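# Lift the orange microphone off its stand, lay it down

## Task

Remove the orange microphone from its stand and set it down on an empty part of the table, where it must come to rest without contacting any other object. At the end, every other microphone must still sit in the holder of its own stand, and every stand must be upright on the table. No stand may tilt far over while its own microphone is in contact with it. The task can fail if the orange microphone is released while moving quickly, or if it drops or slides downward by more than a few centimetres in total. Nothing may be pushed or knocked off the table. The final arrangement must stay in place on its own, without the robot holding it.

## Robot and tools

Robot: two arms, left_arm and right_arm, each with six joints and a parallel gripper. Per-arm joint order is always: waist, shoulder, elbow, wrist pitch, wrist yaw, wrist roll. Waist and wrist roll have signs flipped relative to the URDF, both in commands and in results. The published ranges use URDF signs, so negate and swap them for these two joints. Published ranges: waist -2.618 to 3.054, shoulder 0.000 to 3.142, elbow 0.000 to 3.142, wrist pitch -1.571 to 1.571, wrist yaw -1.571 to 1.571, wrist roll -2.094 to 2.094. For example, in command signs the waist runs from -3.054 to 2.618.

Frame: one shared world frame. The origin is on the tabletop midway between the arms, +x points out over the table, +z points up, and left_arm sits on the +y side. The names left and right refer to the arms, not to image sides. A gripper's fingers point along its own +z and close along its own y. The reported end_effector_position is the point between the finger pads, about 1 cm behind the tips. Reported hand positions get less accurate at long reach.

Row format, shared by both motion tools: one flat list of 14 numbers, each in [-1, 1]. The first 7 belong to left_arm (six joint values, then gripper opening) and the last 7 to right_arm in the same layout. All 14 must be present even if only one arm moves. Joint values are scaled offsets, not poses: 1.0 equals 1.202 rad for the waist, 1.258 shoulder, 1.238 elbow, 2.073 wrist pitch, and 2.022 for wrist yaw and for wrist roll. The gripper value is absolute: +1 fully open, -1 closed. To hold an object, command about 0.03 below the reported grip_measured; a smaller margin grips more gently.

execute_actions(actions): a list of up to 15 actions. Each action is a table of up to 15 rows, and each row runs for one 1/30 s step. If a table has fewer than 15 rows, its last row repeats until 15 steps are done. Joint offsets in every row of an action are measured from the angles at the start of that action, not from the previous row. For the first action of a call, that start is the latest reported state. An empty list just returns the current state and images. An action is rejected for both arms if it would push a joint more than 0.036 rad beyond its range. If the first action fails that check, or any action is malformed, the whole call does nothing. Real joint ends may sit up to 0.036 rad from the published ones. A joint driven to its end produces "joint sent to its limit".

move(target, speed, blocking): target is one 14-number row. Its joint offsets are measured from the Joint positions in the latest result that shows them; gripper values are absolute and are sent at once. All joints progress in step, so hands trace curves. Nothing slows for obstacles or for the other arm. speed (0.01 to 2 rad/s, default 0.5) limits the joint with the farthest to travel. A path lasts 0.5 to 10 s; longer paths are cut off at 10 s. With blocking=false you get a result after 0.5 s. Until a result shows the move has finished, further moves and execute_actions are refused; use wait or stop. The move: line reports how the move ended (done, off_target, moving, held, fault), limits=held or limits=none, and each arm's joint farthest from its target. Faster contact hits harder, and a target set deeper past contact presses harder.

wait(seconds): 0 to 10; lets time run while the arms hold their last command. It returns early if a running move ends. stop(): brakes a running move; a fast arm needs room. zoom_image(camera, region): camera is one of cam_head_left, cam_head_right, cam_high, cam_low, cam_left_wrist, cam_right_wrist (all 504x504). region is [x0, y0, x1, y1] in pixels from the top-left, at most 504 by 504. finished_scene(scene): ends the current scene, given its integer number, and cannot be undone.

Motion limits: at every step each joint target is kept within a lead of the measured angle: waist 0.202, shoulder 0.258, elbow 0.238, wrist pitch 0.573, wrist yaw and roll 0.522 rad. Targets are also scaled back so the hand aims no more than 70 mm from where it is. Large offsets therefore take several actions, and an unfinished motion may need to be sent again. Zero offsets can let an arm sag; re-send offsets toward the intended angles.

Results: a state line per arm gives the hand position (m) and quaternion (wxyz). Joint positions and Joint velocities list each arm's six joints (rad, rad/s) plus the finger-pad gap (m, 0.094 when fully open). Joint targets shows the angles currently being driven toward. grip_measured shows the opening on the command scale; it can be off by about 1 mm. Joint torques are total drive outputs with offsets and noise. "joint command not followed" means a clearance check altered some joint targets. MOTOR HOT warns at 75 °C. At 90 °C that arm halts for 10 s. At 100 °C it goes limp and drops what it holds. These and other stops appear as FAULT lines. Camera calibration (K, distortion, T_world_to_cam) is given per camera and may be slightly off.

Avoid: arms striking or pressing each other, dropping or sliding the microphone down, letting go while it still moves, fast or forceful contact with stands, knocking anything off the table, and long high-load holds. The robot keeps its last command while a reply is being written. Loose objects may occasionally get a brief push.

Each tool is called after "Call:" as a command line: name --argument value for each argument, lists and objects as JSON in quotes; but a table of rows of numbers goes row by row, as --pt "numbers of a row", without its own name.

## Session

Call:
execute_actions --actions '[]'

Scene clock: 0.00 s.
left_arm: end_effector_position=(+0.0304, +0.5794, +0.3323) grip_measured=+1.000 end_effector_quat_wxyz=(-0.142, -0.165, +0.639, +0.738) | right_arm: end_effector_position=(+0.1821, -0.0185, +0.1679) grip_measured=+1.000 end_effector_quat_wxyz=(-0.211, +0.947, -0.204, -0.127)
Joint names: [waist, shoulder, elbow, wrist pitch, wrist yaw, wrist roll]
Joint positions: left_arm=[-0.683  1.064  0.536  0.991 -1.277 -1.954  0.094] | right_arm=[-0.823  1.726  1.535 -1.093 -0.413  1.753  0.094]
Joint velocities: left_arm=[-0.002 -0.027 -0.012 -0.037  0.007  0.051  0.   ] | right_arm=[-0.017 -0.012  0.012 -0.022 -0.022  0.037  0.   ]
Joint torques (N m, as the arm reports them, + toward a larger Joint positions number): no reading
Motor temperatures (°C, as the motors report them): left_arm=[27 34 29 30 27 27] | right_arm=[28 31 27 31 30 27]
Joint targets: left_arm=[-0.683 1.057 0.547 0.997 -1.272 -1.947] | right_arm=[-0.823 1.723 1.538 -1.102 -0.421 1.752]
camera_calibration (this result's frames):
cam_left_wrist: T_world_to_cam=[[0.223208, 0.282951, -0.9328, 0.137944], [-0.548414, -0.754676, -0.360149, 0.61842], [-0.805866, 0.591949, -0.0132753, -0.182941], [0, 0, 0, 1]] pos_world=[0.160934, 0.535967, 0.348969]
cam_right_wrist: T_world_to_cam=[[0.545441, 0.760479, 0.352371, -0.155033], [0.788119, -0.608432, 0.0931616, -0.132554], [0.285241, 0.226896, -0.931212, 0.227038], [0, 0, 0, 1]] pos_world=[0.124269, -0.0142644, 0.278399]

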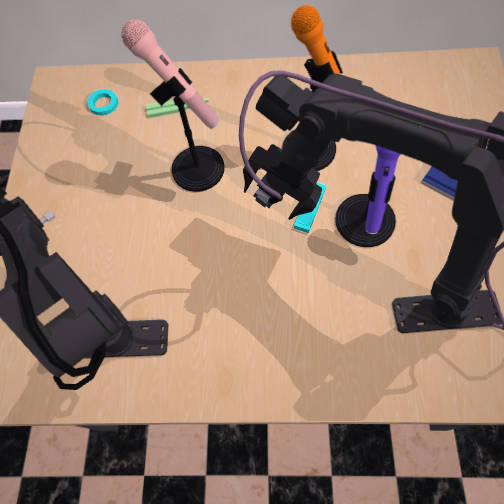

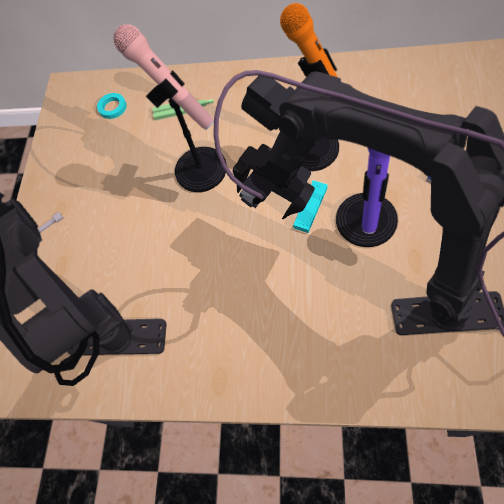

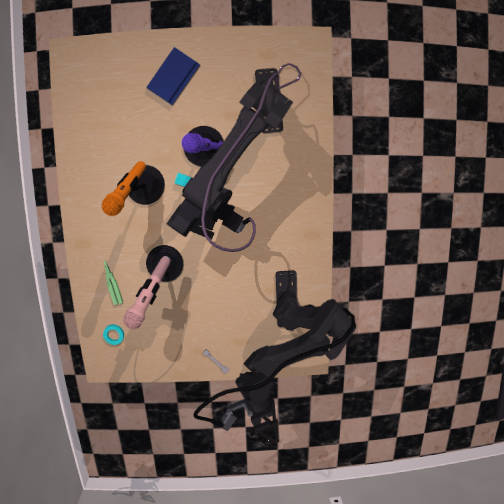

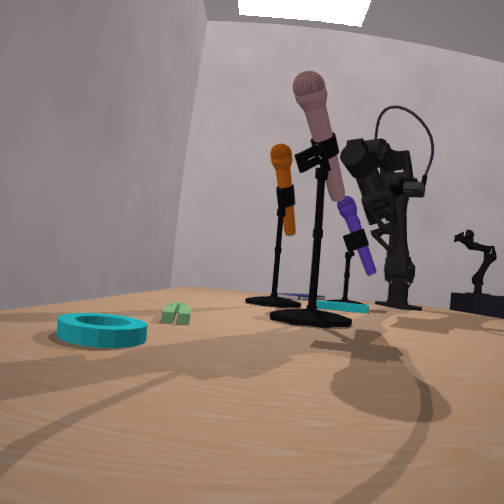

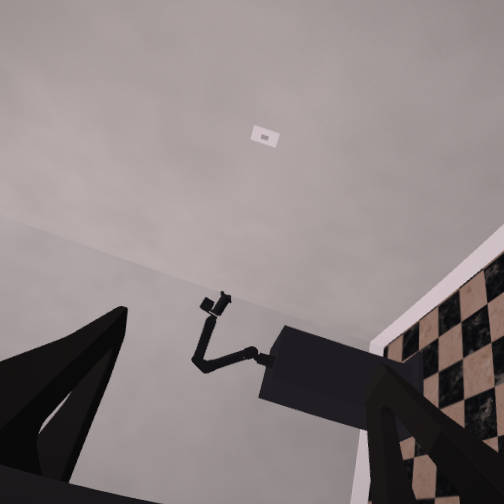

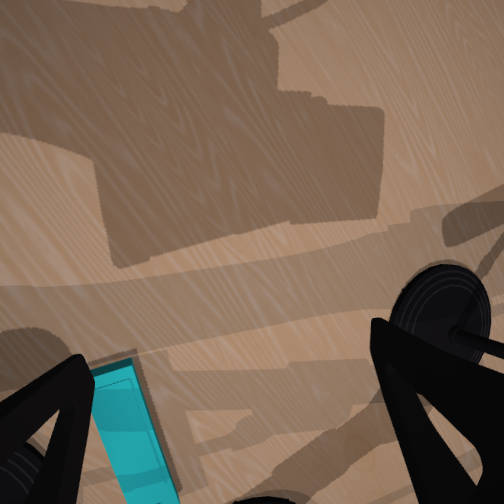

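Call:
move --target '[0.3,0,0.24,-0.96,0.63,0.966,0.2,-0.1,-0.28,-0.018,0.198,0.204,-0.709,1]' --speed 1.2

Call:
move --target '[0.9,0,0,0,0,0,0.2,0.385,-0.01,0,0,0,0,1]' --speed 1

Call:
move --target '[0,0.6,0,0.77,0,0,0.2,0,0,0,0,0,0,1]' --speed 1.2

Scene clock: 17.77 s.
left_arm: end_effector_position=(+0.1649, +0.3715, +0.1093) grip_measured=+0.203 end_effector_quat_wxyz=(+0.157, -0.170, +0.972, +0.035) | right_arm: end_effector_position=(+0.2232, -0.0031, +0.3416) grip_measured=+1.000 end_effector_quat_wxyz=(+0.460, -0.544, +0.681, +0.169)
Joint names: [waist, shoulder, elbow, wrist pitch, wrist yaw, wrist roll]
Joint positions: left_arm=[-0.331  1.064  0.806 -0.99  -0.012 -0.01   0.056] | right_arm=[-0.936  1.389  1.525 -0.683 -0.009  0.326  0.094]
Joint velocities: left_arm=[-0.012  0.007  0.007  0.037  0.051  0.007  0.001] | right_arm=[-0.002 -0.022 -0.022  0.007  0.051 -0.007  0.   ]
Joint torques (N m, as the arm reports them, + toward a larger Joint positions number): left_arm=[ 0.72 -2.02  8.43  0.79  0.09  0.09] | right_arm=[-0.72 -6.09  6.59  1.7   0.09 -0.07]
Motor temperatures (°C, as the motors report them): left_arm=[27 34 33 31 27 27] | right_arm=[28 35 29 32 30 27]
Joint targets: left_arm=[-0.323 1.064 0.833 -0.999 -0.003 -0.001] | right_arm=[-0.943 1.374 1.513 -0.683 -0.000 0.319]
move: off_target (left_arm); limits=none; left_arm: farthest joint: the elbow, 0.027 radians from its target (0.297 radians at the start); right_arm: farthest joint: the shoulder, 0.015 radians from its target (0.352 radians at the start)
camera_calibration (this result's frames):
cam_left_wrist: T_world_to_cam=[[0.575902, -0.816864, 0.0327183, 0.203631], [-0.805168, -0.559816, 0.195729, 0.364162], [-0.141568, -0.139065, -0.980112, 0.313227], [0, 0, 0, 1]] pos_world=[0.220283, 0.413761, 0.229058]
cam_right_wrist: T_world_to_cam=[[0.869152, -0.451559, 0.201666, -0.274872], [-0.310376, -0.815538, -0.48843, 0.271358], [0.385021, 0.361928, -0.84898, 0.323604], [0, 0, 0, 1]] pos_world=[0.198534, -0.0199392, 0.462705]

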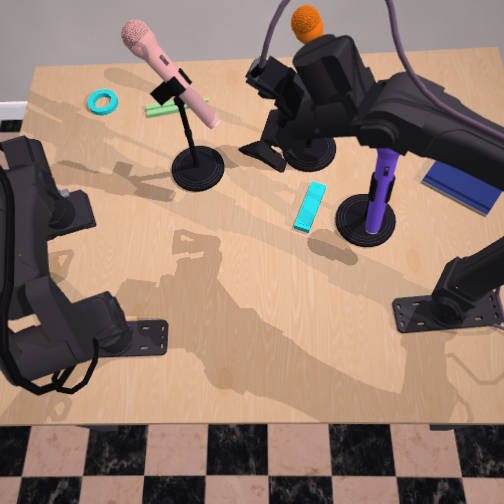

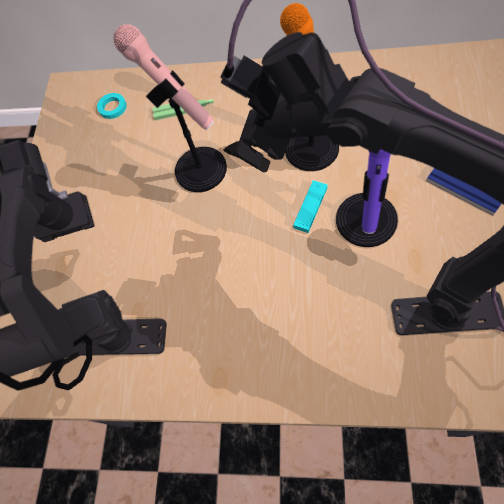

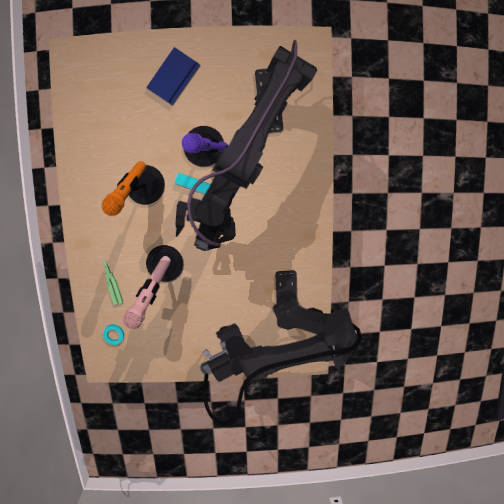

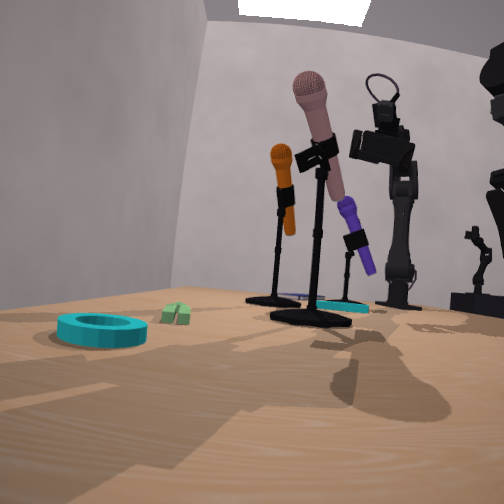

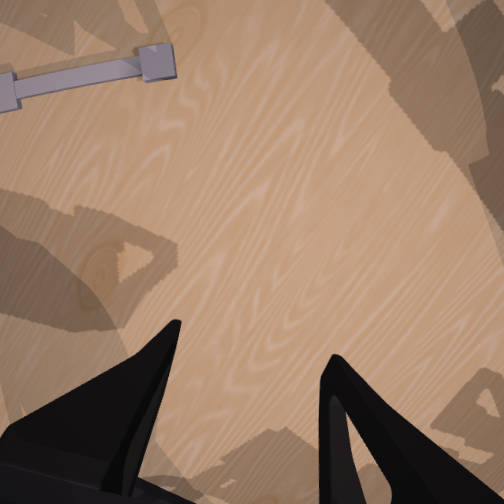

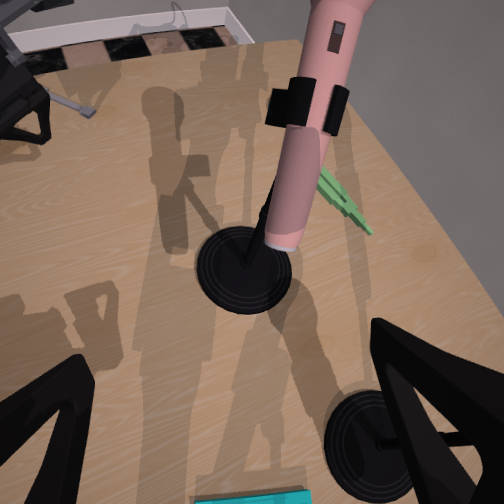

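Scene clock: 19.33 s.
left_arm: end_effector_position=(+0.1269, +0.1467, +0.1093) grip_measured=+0.203 end_effector_quat_wxyz=(+0.153, +0.351, +0.923, -0.050) | right_arm: end_effector_position=(+0.3588, -0.1366, +0.3416) grip_measured=+1.000 end_effector_quat_wxyz=(+0.486, -0.375, +0.787, +0.061)
Joint names: [waist, shoulder, elbow, wrist pitch, wrist yaw, wrist roll]
Joint positions: left_arm=[ 0.742  1.064  0.806 -0.99  -0.012 -0.01   0.056] | right_arm=[-0.478  1.389  1.525 -0.683 -0.009  0.326  0.094]
Joint velocities: left_arm=[-0.027 -0.002 -0.012  0.007  0.037  0.037 -0.   ] | right_arm=[-0.012  0.007  0.002  0.037  0.051  0.066  0.   ]
Joint torques (N m, as the arm reports them, + toward a larger Joint positions number): left_arm=[ 0.68 -2.02  6.18  0.87  0.01  0.  ] | right_arm=[ 0.39 -5.89  7.58  1.7   0.   -0.01]
Motor temperatures (°C, as the motors report them): left_arm=[27 34 33 31 27 27] | right_arm=[28 35 29 32 30 27]
Joint targets: left_arm=[0.750 1.064 0.806 -0.990 -0.013 -0.010] | right_arm=[-0.473 1.376 1.525 -0.683 -0.008 0.326]
move: done; limits=none; left_arm: farthest joint: the waist, 0.008 radians from its target (1.082 radians at the start); right_arm: farthest joint: the shoulder, 0.013 radians from its target (0.013 radians at the start)
camera_calibration (this result's frames):
cam_left_wrist: T_world_to_cam=[[-0.443363, -0.895719, 0.0334173, 0.182751], [-0.875928, 0.440876, 0.195907, 0.0698181], [-0.19021, 0.0575866, -0.980053, 0.253891], [0, 0, 0, 1]] pos_world=[0.190473, 0.118292, 0.229042]
cam_right_wrist: T_world_to_cam=[[0.580075, -0.789254, 0.201472, -0.395326], [-0.638931, -0.594282, -0.488463, 0.352719], [0.505253, 0.154618, -0.849007, 0.248256], [0, 0, 0, 1]] pos_world=[0.32925, -0.140782, 0.462708]

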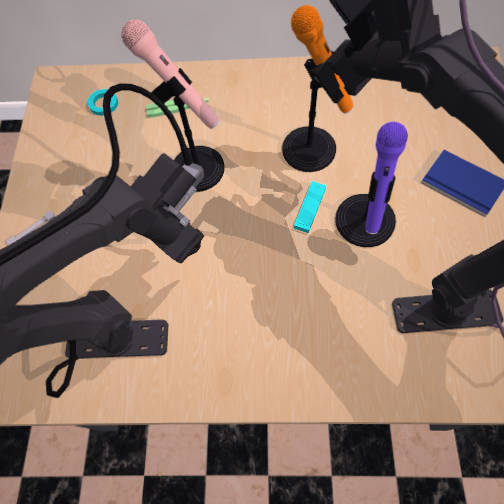

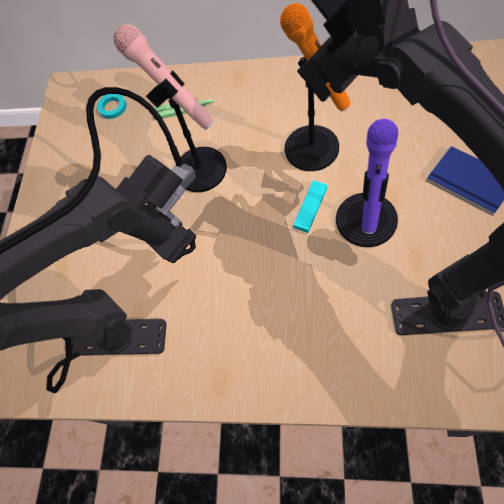

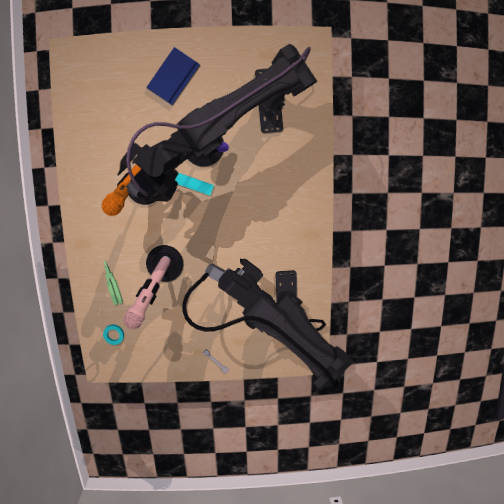

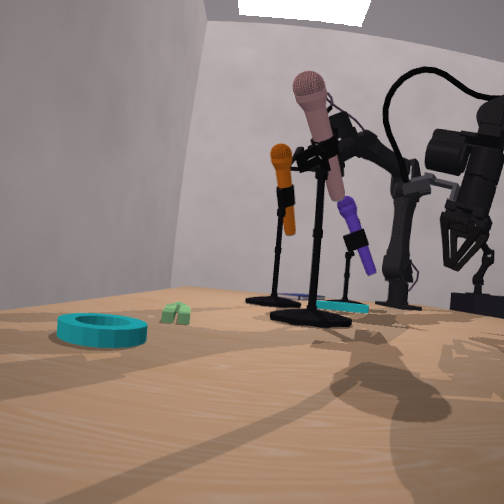

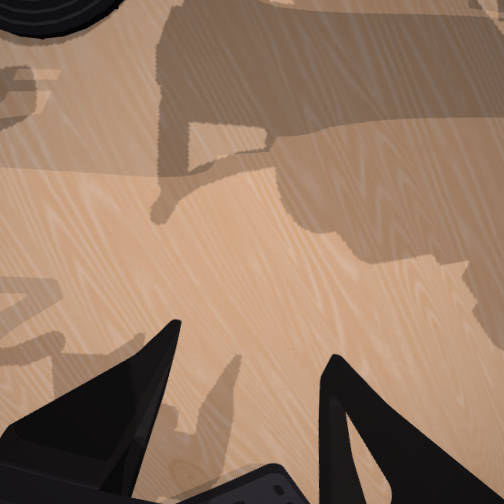

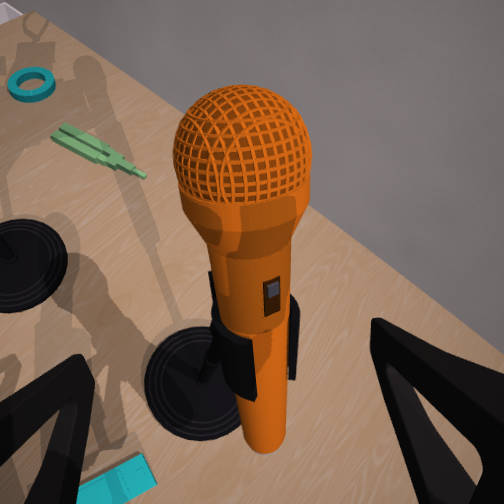

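Scene clock: 21.63 s.
left_arm: end_effector_position=(+0.3298, -0.0307, +0.0968) grip_measured=+0.203 end_effector_quat_wxyz=(+0.512, +0.296, +0.785, -0.184) | right_arm: end_effector_position=(+0.3588, -0.1366, +0.3416) grip_measured=+1.000 end_effector_quat_wxyz=(+0.486, -0.375, +0.787, +0.061)
Joint names: [waist, shoulder, elbow, wrist pitch, wrist yaw, wrist roll]
Joint positions: left_arm=[ 0.742  1.819  0.806  0.592 -0.012 -0.01   0.056] | right_arm=[-0.478  1.389  1.525 -0.683 -0.009  0.326  0.094]
Joint velocities: left_arm=[-0.002  0.002 -0.022 -0.037 -0.022  0.051 -0.001] | right_arm=[ 0.012  0.007 -0.012  0.051 -0.007 -0.022  0.   ]
Joint torques (N m, as the arm reports them, + toward a larger Joint positions number): left_arm=[ 0.03 -8.29  5.54  1.91  0.02  0.  ] | right_arm=[-0.06 -4.93  7.58  1.69  0.   -0.02]
Motor temperatures (°C, as the motors report them): left_arm=[27 34 33 31 27 27] | right_arm=[28 35 29 33 30 27]
Joint targets: left_arm=[0.742 1.819 0.806 0.606 -0.012 -0.010] | right_arm=[-0.478 1.389 1.525 -0.683 -0.009 0.326]
move: done; limits=none; left_arm: farthest joint: the wrist pitch, 0.014 radians from its target (1.596 radians at the start); right_arm: farthest joint: the waist, 0.000 radians from its target (0.000 radians at the start)
camera_calibration (this result's frames):
cam_left_wrist: T_world_to_cam=[[-0.524086, -0.825125, 0.210957, 0.125792], [-0.753614, 0.333909, -0.56619, 0.358373], [0.396737, -0.455712, -0.796823, 0.0634056], [0, 0, 0, 1]] pos_world=[0.310845, 0.0130245, 0.226893]
cam_right_wrist: T_world_to_cam=[[0.580075, -0.789254, 0.201472, -0.395326], [-0.638931, -0.594282, -0.488463, 0.352719], [0.505253, 0.154618, -0.849007, 0.248256], [0, 0, 0, 1]] pos_world=[0.32925, -0.140782, 0.462708]

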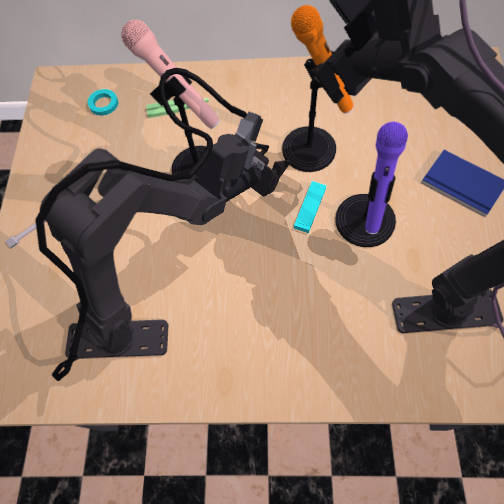

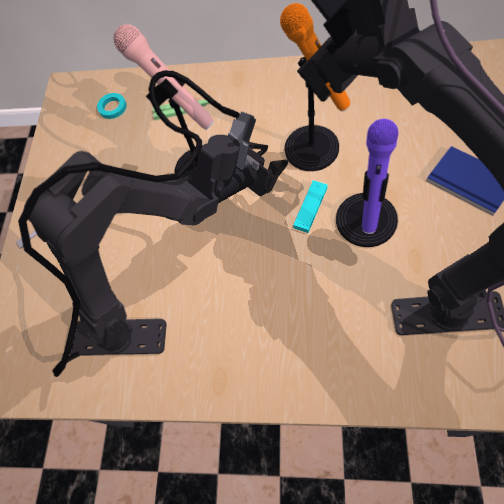

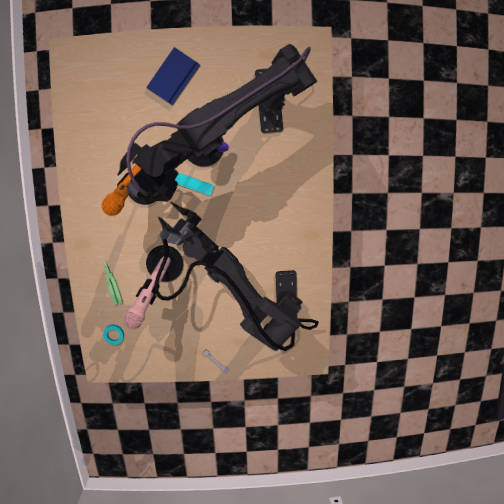

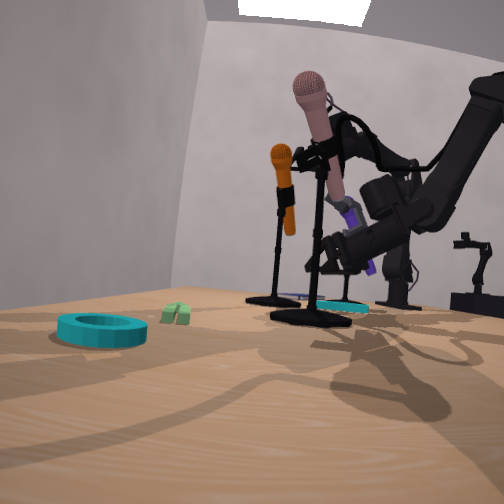

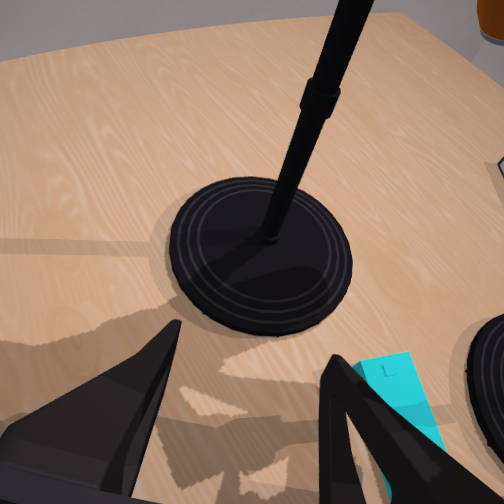

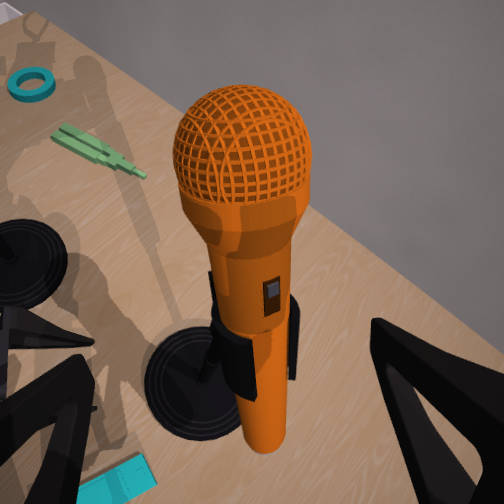

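Call:
move --target '[0.02,0.32,0.27,0.08,0,0,0.4,0.023,0.145,0.085,0.036,0,0,1]' --speed 0.4

Scene clock: 27.50 s.
left_arm: end_effector_position=(+0.3861, -0.0922, +0.0465) grip_measured=+0.397 end_effector_quat_wxyz=(+0.532, +0.297, +0.769, -0.196) | right_arm: end_effector_position=(+0.4070, -0.1181, +0.3198) grip_measured=+1.000 end_effector_quat_wxyz=(+0.478, -0.369, +0.795, +0.055)
Joint names: [waist, shoulder, elbow, wrist pitch, wrist yaw, wrist roll]
Joint positions: left_arm=[ 0.758  2.224  1.114  0.744 -0.012 -0.01   0.066] | right_arm=[-0.457  1.563  1.606 -0.61  -0.009  0.326  0.094]
Joint velocities: left_arm=[ 0.002  0.012  0.012 -0.007 -0.022  0.11   0.001] | right_arm=[-0.017  0.012 -0.002  0.037  0.066  0.037  0.   ]
Joint torques (N m, as the arm reports them, + toward a larger Joint positions number): left_arm=[  0.72 -11.47   7.36   1.94   0.02   0.  ] | right_arm=[ 0.58 -5.88  9.72  1.69  0.   -0.01]
Motor temperatures (°C, as the motors report them): left_arm=[27 36 33 33 27 27] | right_arm=[28 35 30 34 30 27]
Joint targets: left_arm=[0.767 2.222 1.140 0.758 -0.012 -0.010] | right_arm=[-0.450 1.572 1.630 -0.609 -0.009 0.326]
move: off_target (left_arm, right_arm); limits=none; left_arm: farthest joint: the elbow, 0.026 radians from its target (0.334 radians at the start); right_arm: farthest joint: the elbow, 0.024 radians from its target (0.105 radians at the start)
camera_calibration (this result's frames):
cam_left_wrist: T_world_to_cam=[[-0.546, -0.808709, 0.218801, 0.124783], [-0.724217, 0.324308, -0.608551, 0.382612], [0.421182, -0.490729, -0.762752, -0.0412627], [0, 0, 0, 1]] pos_world=[0.362604, -0.0434203, 0.174063]
cam_right_wrist: T_world_to_cam=[[0.566679, -0.79929, 0.200025, -0.399579], [-0.659128, -0.585435, -0.472034, 0.387864], [0.494394, 0.13565, -0.858588, 0.207785], [0, 0, 0, 1]] pos_world=[0.379357, -0.120496, 0.441413]

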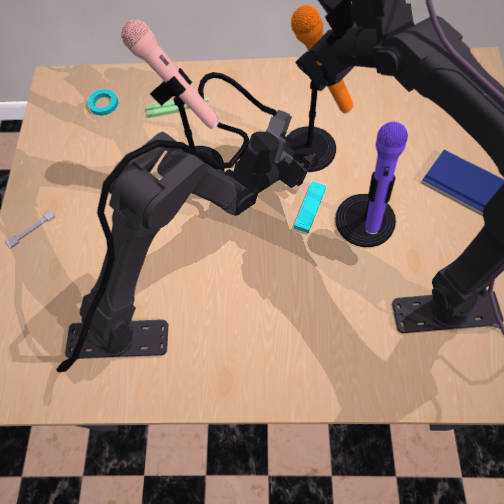

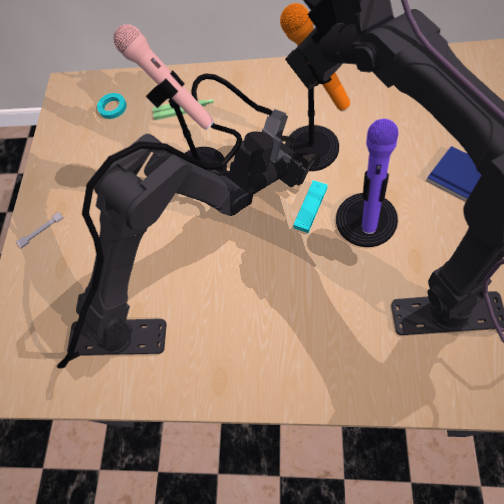

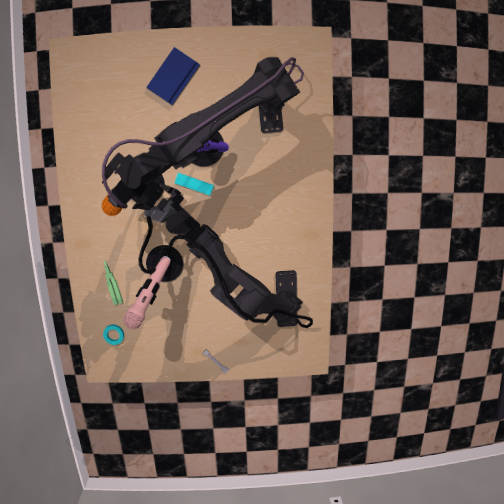

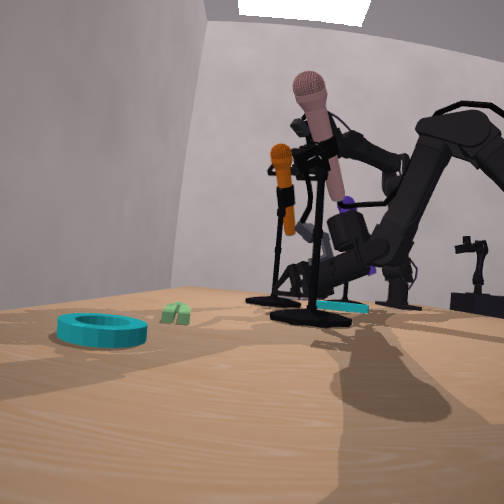

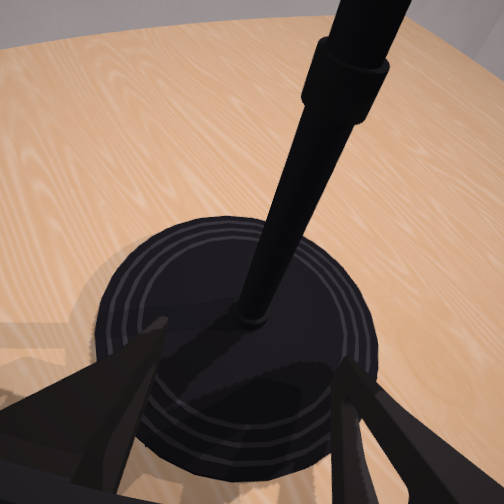

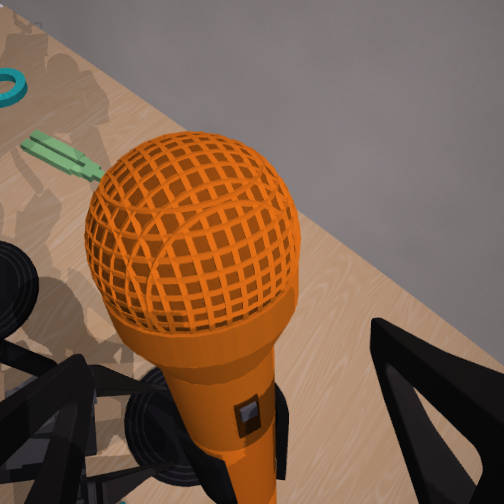

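Call:
move --target '[0,0.06,0.142,-0.033,0,0,0.4,-0.018,0.03,0.045,0,0,0,0.6]' --speed 0.2

Call:
move --target '[0,0,0,0,0,0,-0.9,0,0,0,0,0,0,-0.4]'

Scene clock: 31.63 s.
left_arm: end_effector_position=(+0.4092, -0.1130, +0.0524) grip_measured=+0.397 end_effector_quat_wxyz=(+0.539, +0.295, +0.763, -0.199) | right_arm: end_effector_position=(+0.4095, -0.1083, +0.3239) grip_measured=+0.602 end_effector_quat_wxyz=(+0.482, -0.374, +0.790, +0.059)
Joint names: [waist, shoulder, elbow, wrist pitch, wrist yaw, wrist roll]
Joint positions: left_arm=[ 0.758  2.296  1.265  0.685 -0.012 -0.01   0.066] | right_arm=[-0.472  1.588  1.64  -0.609 -0.009  0.326  0.075]
Joint velocities: left_arm=[ 0.002  0.002 -0.007  0.022  0.037 -0.022  0.001] | right_arm=[ 0.007 -0.007  0.002 -0.037 -0.051 -0.007 -0.001]
Joint torques (N m, as the arm reports them, + toward a larger Joint positions number): left_arm=[  0.03 -11.89   7.54   1.73   0.03   0.  ] | right_arm=[-0.7  -5.79  9.56  1.68  0.   -0.01]
Motor temperatures (°C, as the motors report them): left_arm=[27 38 33 33 27 27] | right_arm=[28 35 31 35 30 27]
Joint targets: left_arm=[0.758 2.299 1.290 0.676 -0.012 -0.010] | right_arm=[-0.479 1.601 1.662 -0.610 -0.009 0.326]
move: off_target (left_arm, right_arm); limits=none; left_arm: farthest joint: the elbow, 0.025 radians from its target (0.176 radians at the start); right_arm: farthest joint: the elbow, 0.022 radians from its target (0.055 radians at the start)
camera_calibration (this result's frames):
cam_left_wrist: T_world_to_cam=[[-0.549241, -0.805782, 0.221473, 0.120768], [-0.715148, 0.316118, -0.623404, 0.405782], [0.432316, -0.500785, -0.749878, -0.0631492], [0, 0, 0, 1]] pos_world=[0.383825, -0.0625867, 0.178865]
cam_right_wrist: T_world_to_cam=[[0.576815, -0.791814, 0.200787, -0.397627], [-0.646323, -0.592698, -0.480599, 0.393939], [0.499551, 0.147444, -0.853645, 0.206377], [0, 0, 0, 1]] pos_world=[0.380873, -0.111788, 0.445338]

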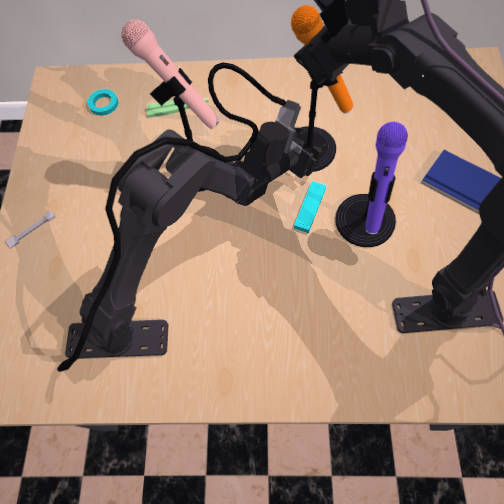

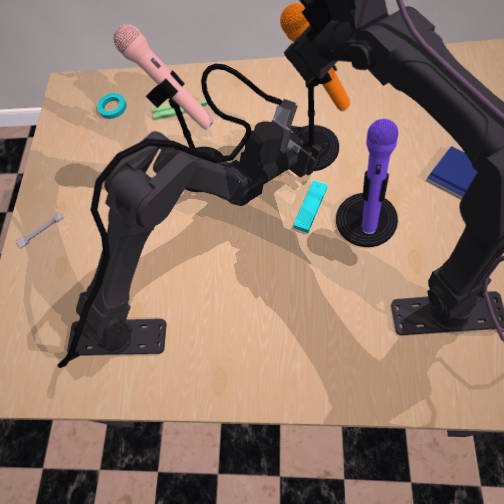

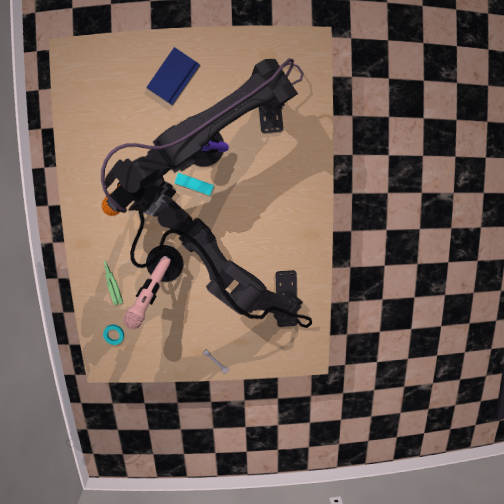

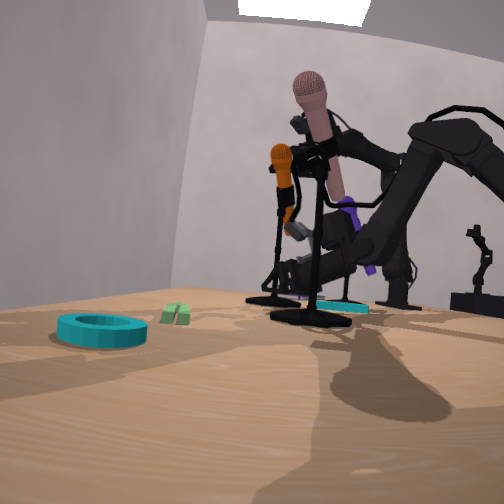

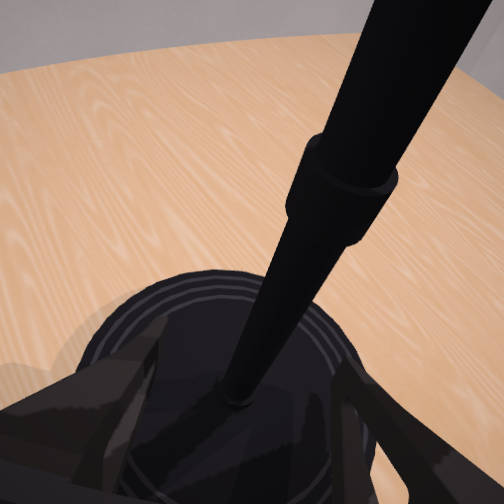

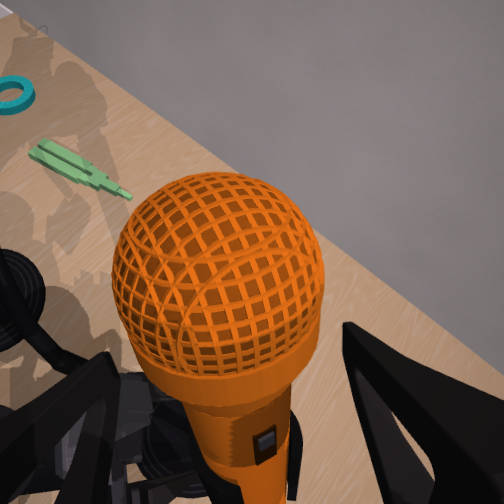

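Scene clock: 32.13 s.
left_arm: end_effector_position=(+0.4111, -0.1108, +0.0523) grip_measured=-0.763 end_effector_quat_wxyz=(+0.539, +0.287, +0.766, -0.199) | right_arm: end_effector_position=(+0.4084, -0.1092, +0.3215) grip_measured=-0.293 end_effector_quat_wxyz=(+0.477, -0.372, +0.794, +0.060)
Joint names: [waist, shoulder, elbow, wrist pitch, wrist yaw, wrist roll]
Joint positions: left_arm=[ 0.755  2.296  1.265  0.685 -0.017  0.002  0.011] | right_arm=[-0.471  1.588  1.639 -0.619 -0.009  0.319  0.033]
Joint velocities: left_arm=[ 0.002 -0.017 -0.017  0.066  0.066 -0.051 -0.   ] | right_arm=[ 0.012  0.007 -0.002  0.022  0.066 -0.066  0.   ]
Joint torques (N m, as the arm reports them, + toward a larger Joint positions number): left_arm=[  0.29 -12.14   5.5    1.82   0.07  -0.13] | right_arm=[-0.09 -6.76  7.8   1.77  0.    0.06]
Motor temperatures (°C, as the motors report them): left_arm=[27 39 33 33 27 27] | right_arm=[28 35 31 35 30 27]
Joint targets: left_arm=[0.758 2.296 1.265 0.685 -0.012 -0.010] | right_arm=[-0.472 1.588 1.640 -0.609 -0.009 0.326]
move: done; limits=none; left_arm: farthest joint: the wrist roll, 0.012 radians from its target (0.000 radians at the start); right_arm: farthest joint: the wrist pitch, 0.010 radians from its target (0.000 radians at the start)
camera_calibration (this result's frames):
cam_left_wrist: T_world_to_cam=[[-0.537987, -0.810813, 0.230546, 0.118001], [-0.722926, 0.303132, -0.620878, 0.408036], [0.43353, -0.500692, -0.749239, -0.063452], [0, 0, 0, 1]] pos_world=[0.385971, -0.059782, 0.178595]
cam_right_wrist: T_world_to_cam=[[0.576021, -0.794007, 0.194301, -0.395043], [-0.654522, -0.590397, -0.472262, 0.392489], [0.489694, 0.144859, -0.859776, 0.210676], [0, 0, 0, 1]] pos_world=[0.381279, -0.11246, 0.443249]

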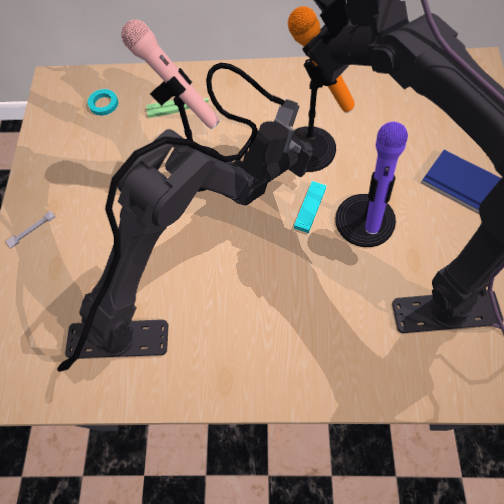

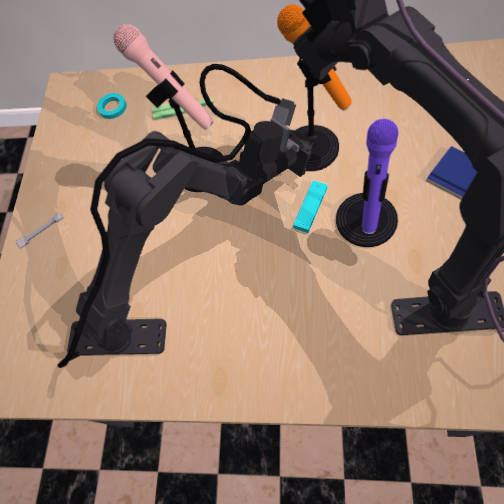

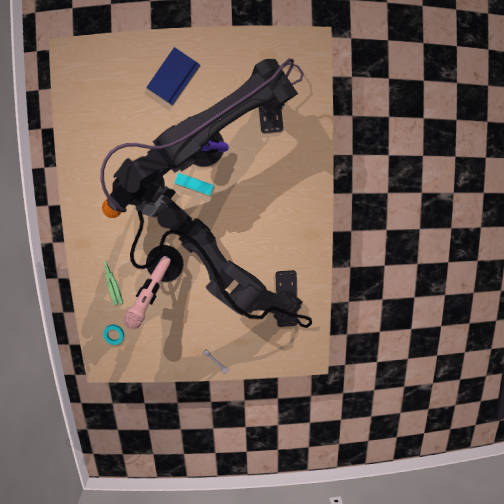

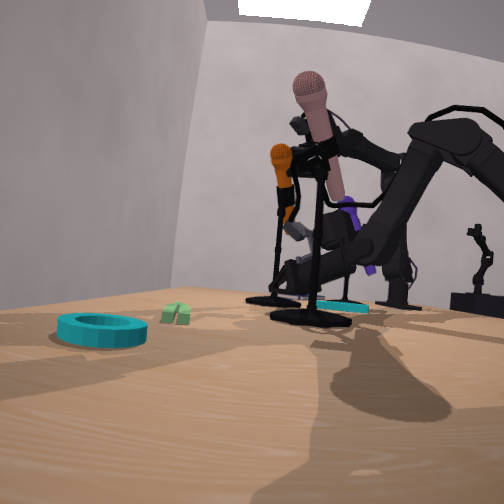

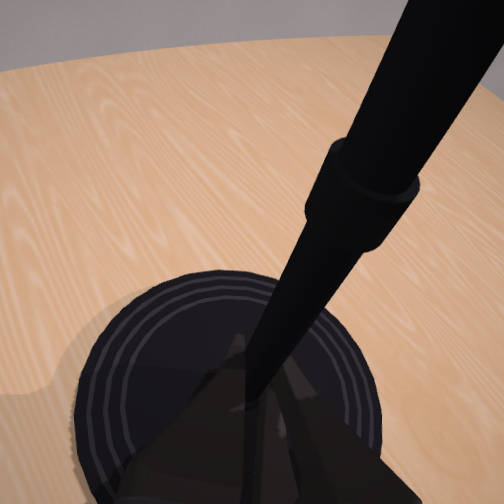

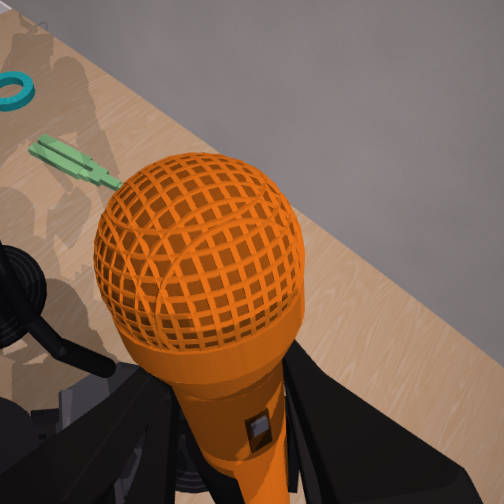

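Call:
execute_actions --actions '[[[0,0.02,-0.02,-0.075,0,0,-0.9,-0.015,-0.01,0.06,0.07,-0.02,0,-0.4]],[[0,0.02,-0.02,-0.075,0,0,-0.9,-0.028,-0.019,0.125,0.145,-0.042,0,-0.4]],[[0,0.02,-0.02,-0.075,0,0,-0.9,-0.028,-0.019,0.125,0.145,-0.042,0,-0.4]],[[0,0.02,-0.02,-0.075,0,0,-0.9,-0.028,-0.019,0.125,0.145,-0.042,0,-0.4]]]'

Scene clock: 39.50 s.
left_arm: end_effector_position=(+0.4137, -0.1081, +0.0522) grip_measured=-0.763 end_effector_quat_wxyz=(+0.533, +0.253, +0.778, -0.217) | right_arm: end_effector_position=(+0.4200, -0.0917, +0.3326) grip_measured=-0.293 end_effector_quat_wxyz=(+0.485, -0.379, +0.784, +0.072)
Joint names: [waist, shoulder, elbow, wrist pitch, wrist yaw, wrist roll]
Joint positions: left_arm=[ 0.751  2.298  1.265  0.688 -0.025  0.081  0.011] | right_arm=[-0.481  1.658  1.74  -0.627 -0.031  0.322  0.033]
Joint velocities: left_arm=[-0.002  0.022 -0.007 -0.11  -0.037  0.022  0.001] | right_arm=[-0.012  0.017  0.012 -0.022 -0.022  0.007  0.001]
Joint torques (N m, as the arm reports them, + toward a larger Joint positions number): left_arm=[  0.1  -10.02   3.46   0.26   0.05  -0.23] | right_arm=[-1.76 -9.44 13.85  3.48 -0.56 -0.03]
Motor temperatures (°C, as the motors report them): left_arm=[27 41 33 34 27 27] | right_arm=[28 36 32 39 30 27]
Joint targets: left_arm=[0.752 2.323 1.240 0.528 -0.023 0.059] | right_arm=[-0.500 1.631 1.816 -0.442 -0.080 0.321]
camera_calibration (this result's frames):
cam_left_wrist: T_world_to_cam=[[-0.495049, -0.815735, 0.29917, 0.0997249], [-0.760863, 0.240745, -0.602603, 0.417044], [0.419541, -0.525945, -0.739843, -0.0607238], [0, 0, 0, 1]] pos_world=[0.392158, -0.0509893, 0.176551]
cam_right_wrist: T_world_to_cam=[[0.597088, -0.780096, 0.186913, -0.395069], [-0.629903, -0.600229, -0.492897, 0.41125], [0.496698, 0.176566, -0.849774, 0.208638], [0, 0, 0, 1]] pos_world=[0.391309, -0.0981855, 0.453843]

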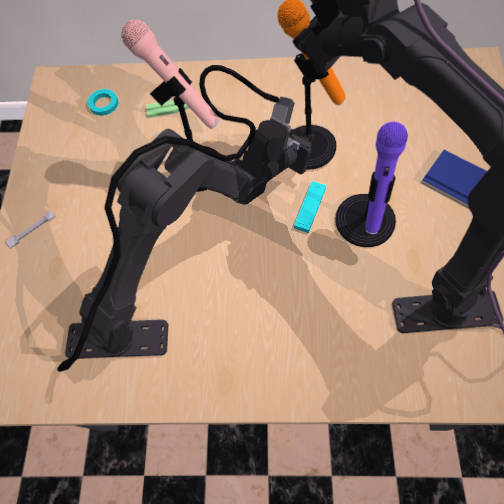

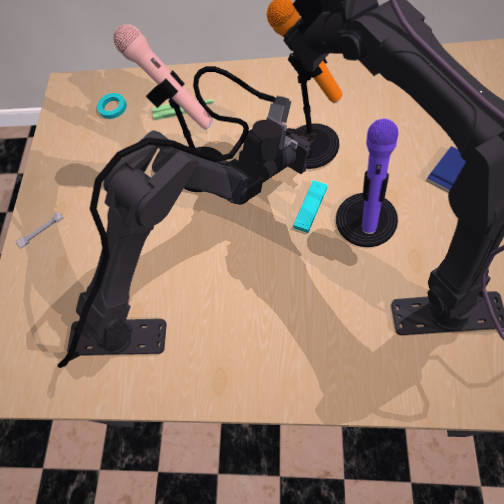

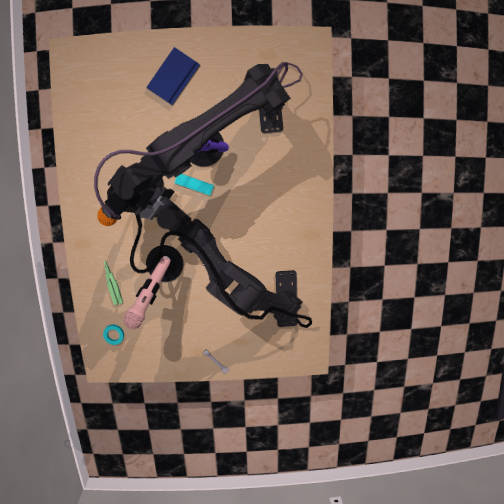

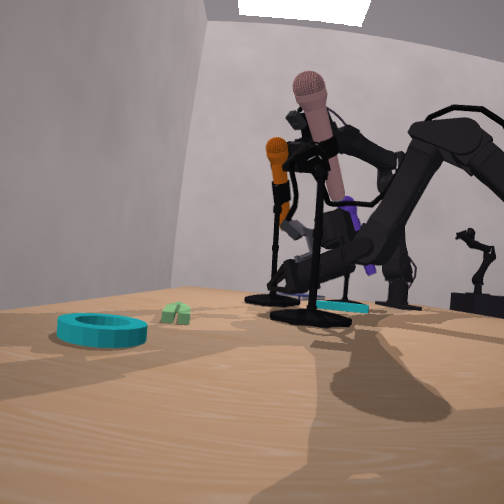

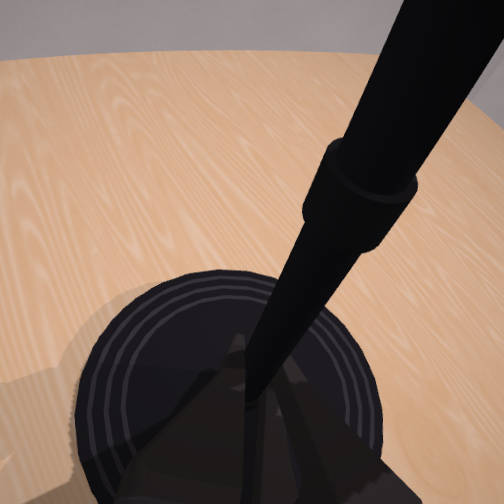

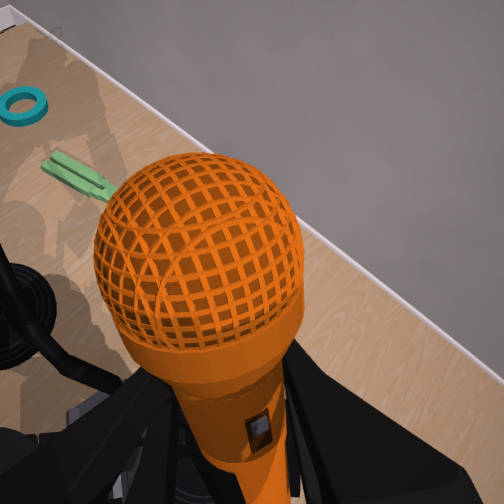

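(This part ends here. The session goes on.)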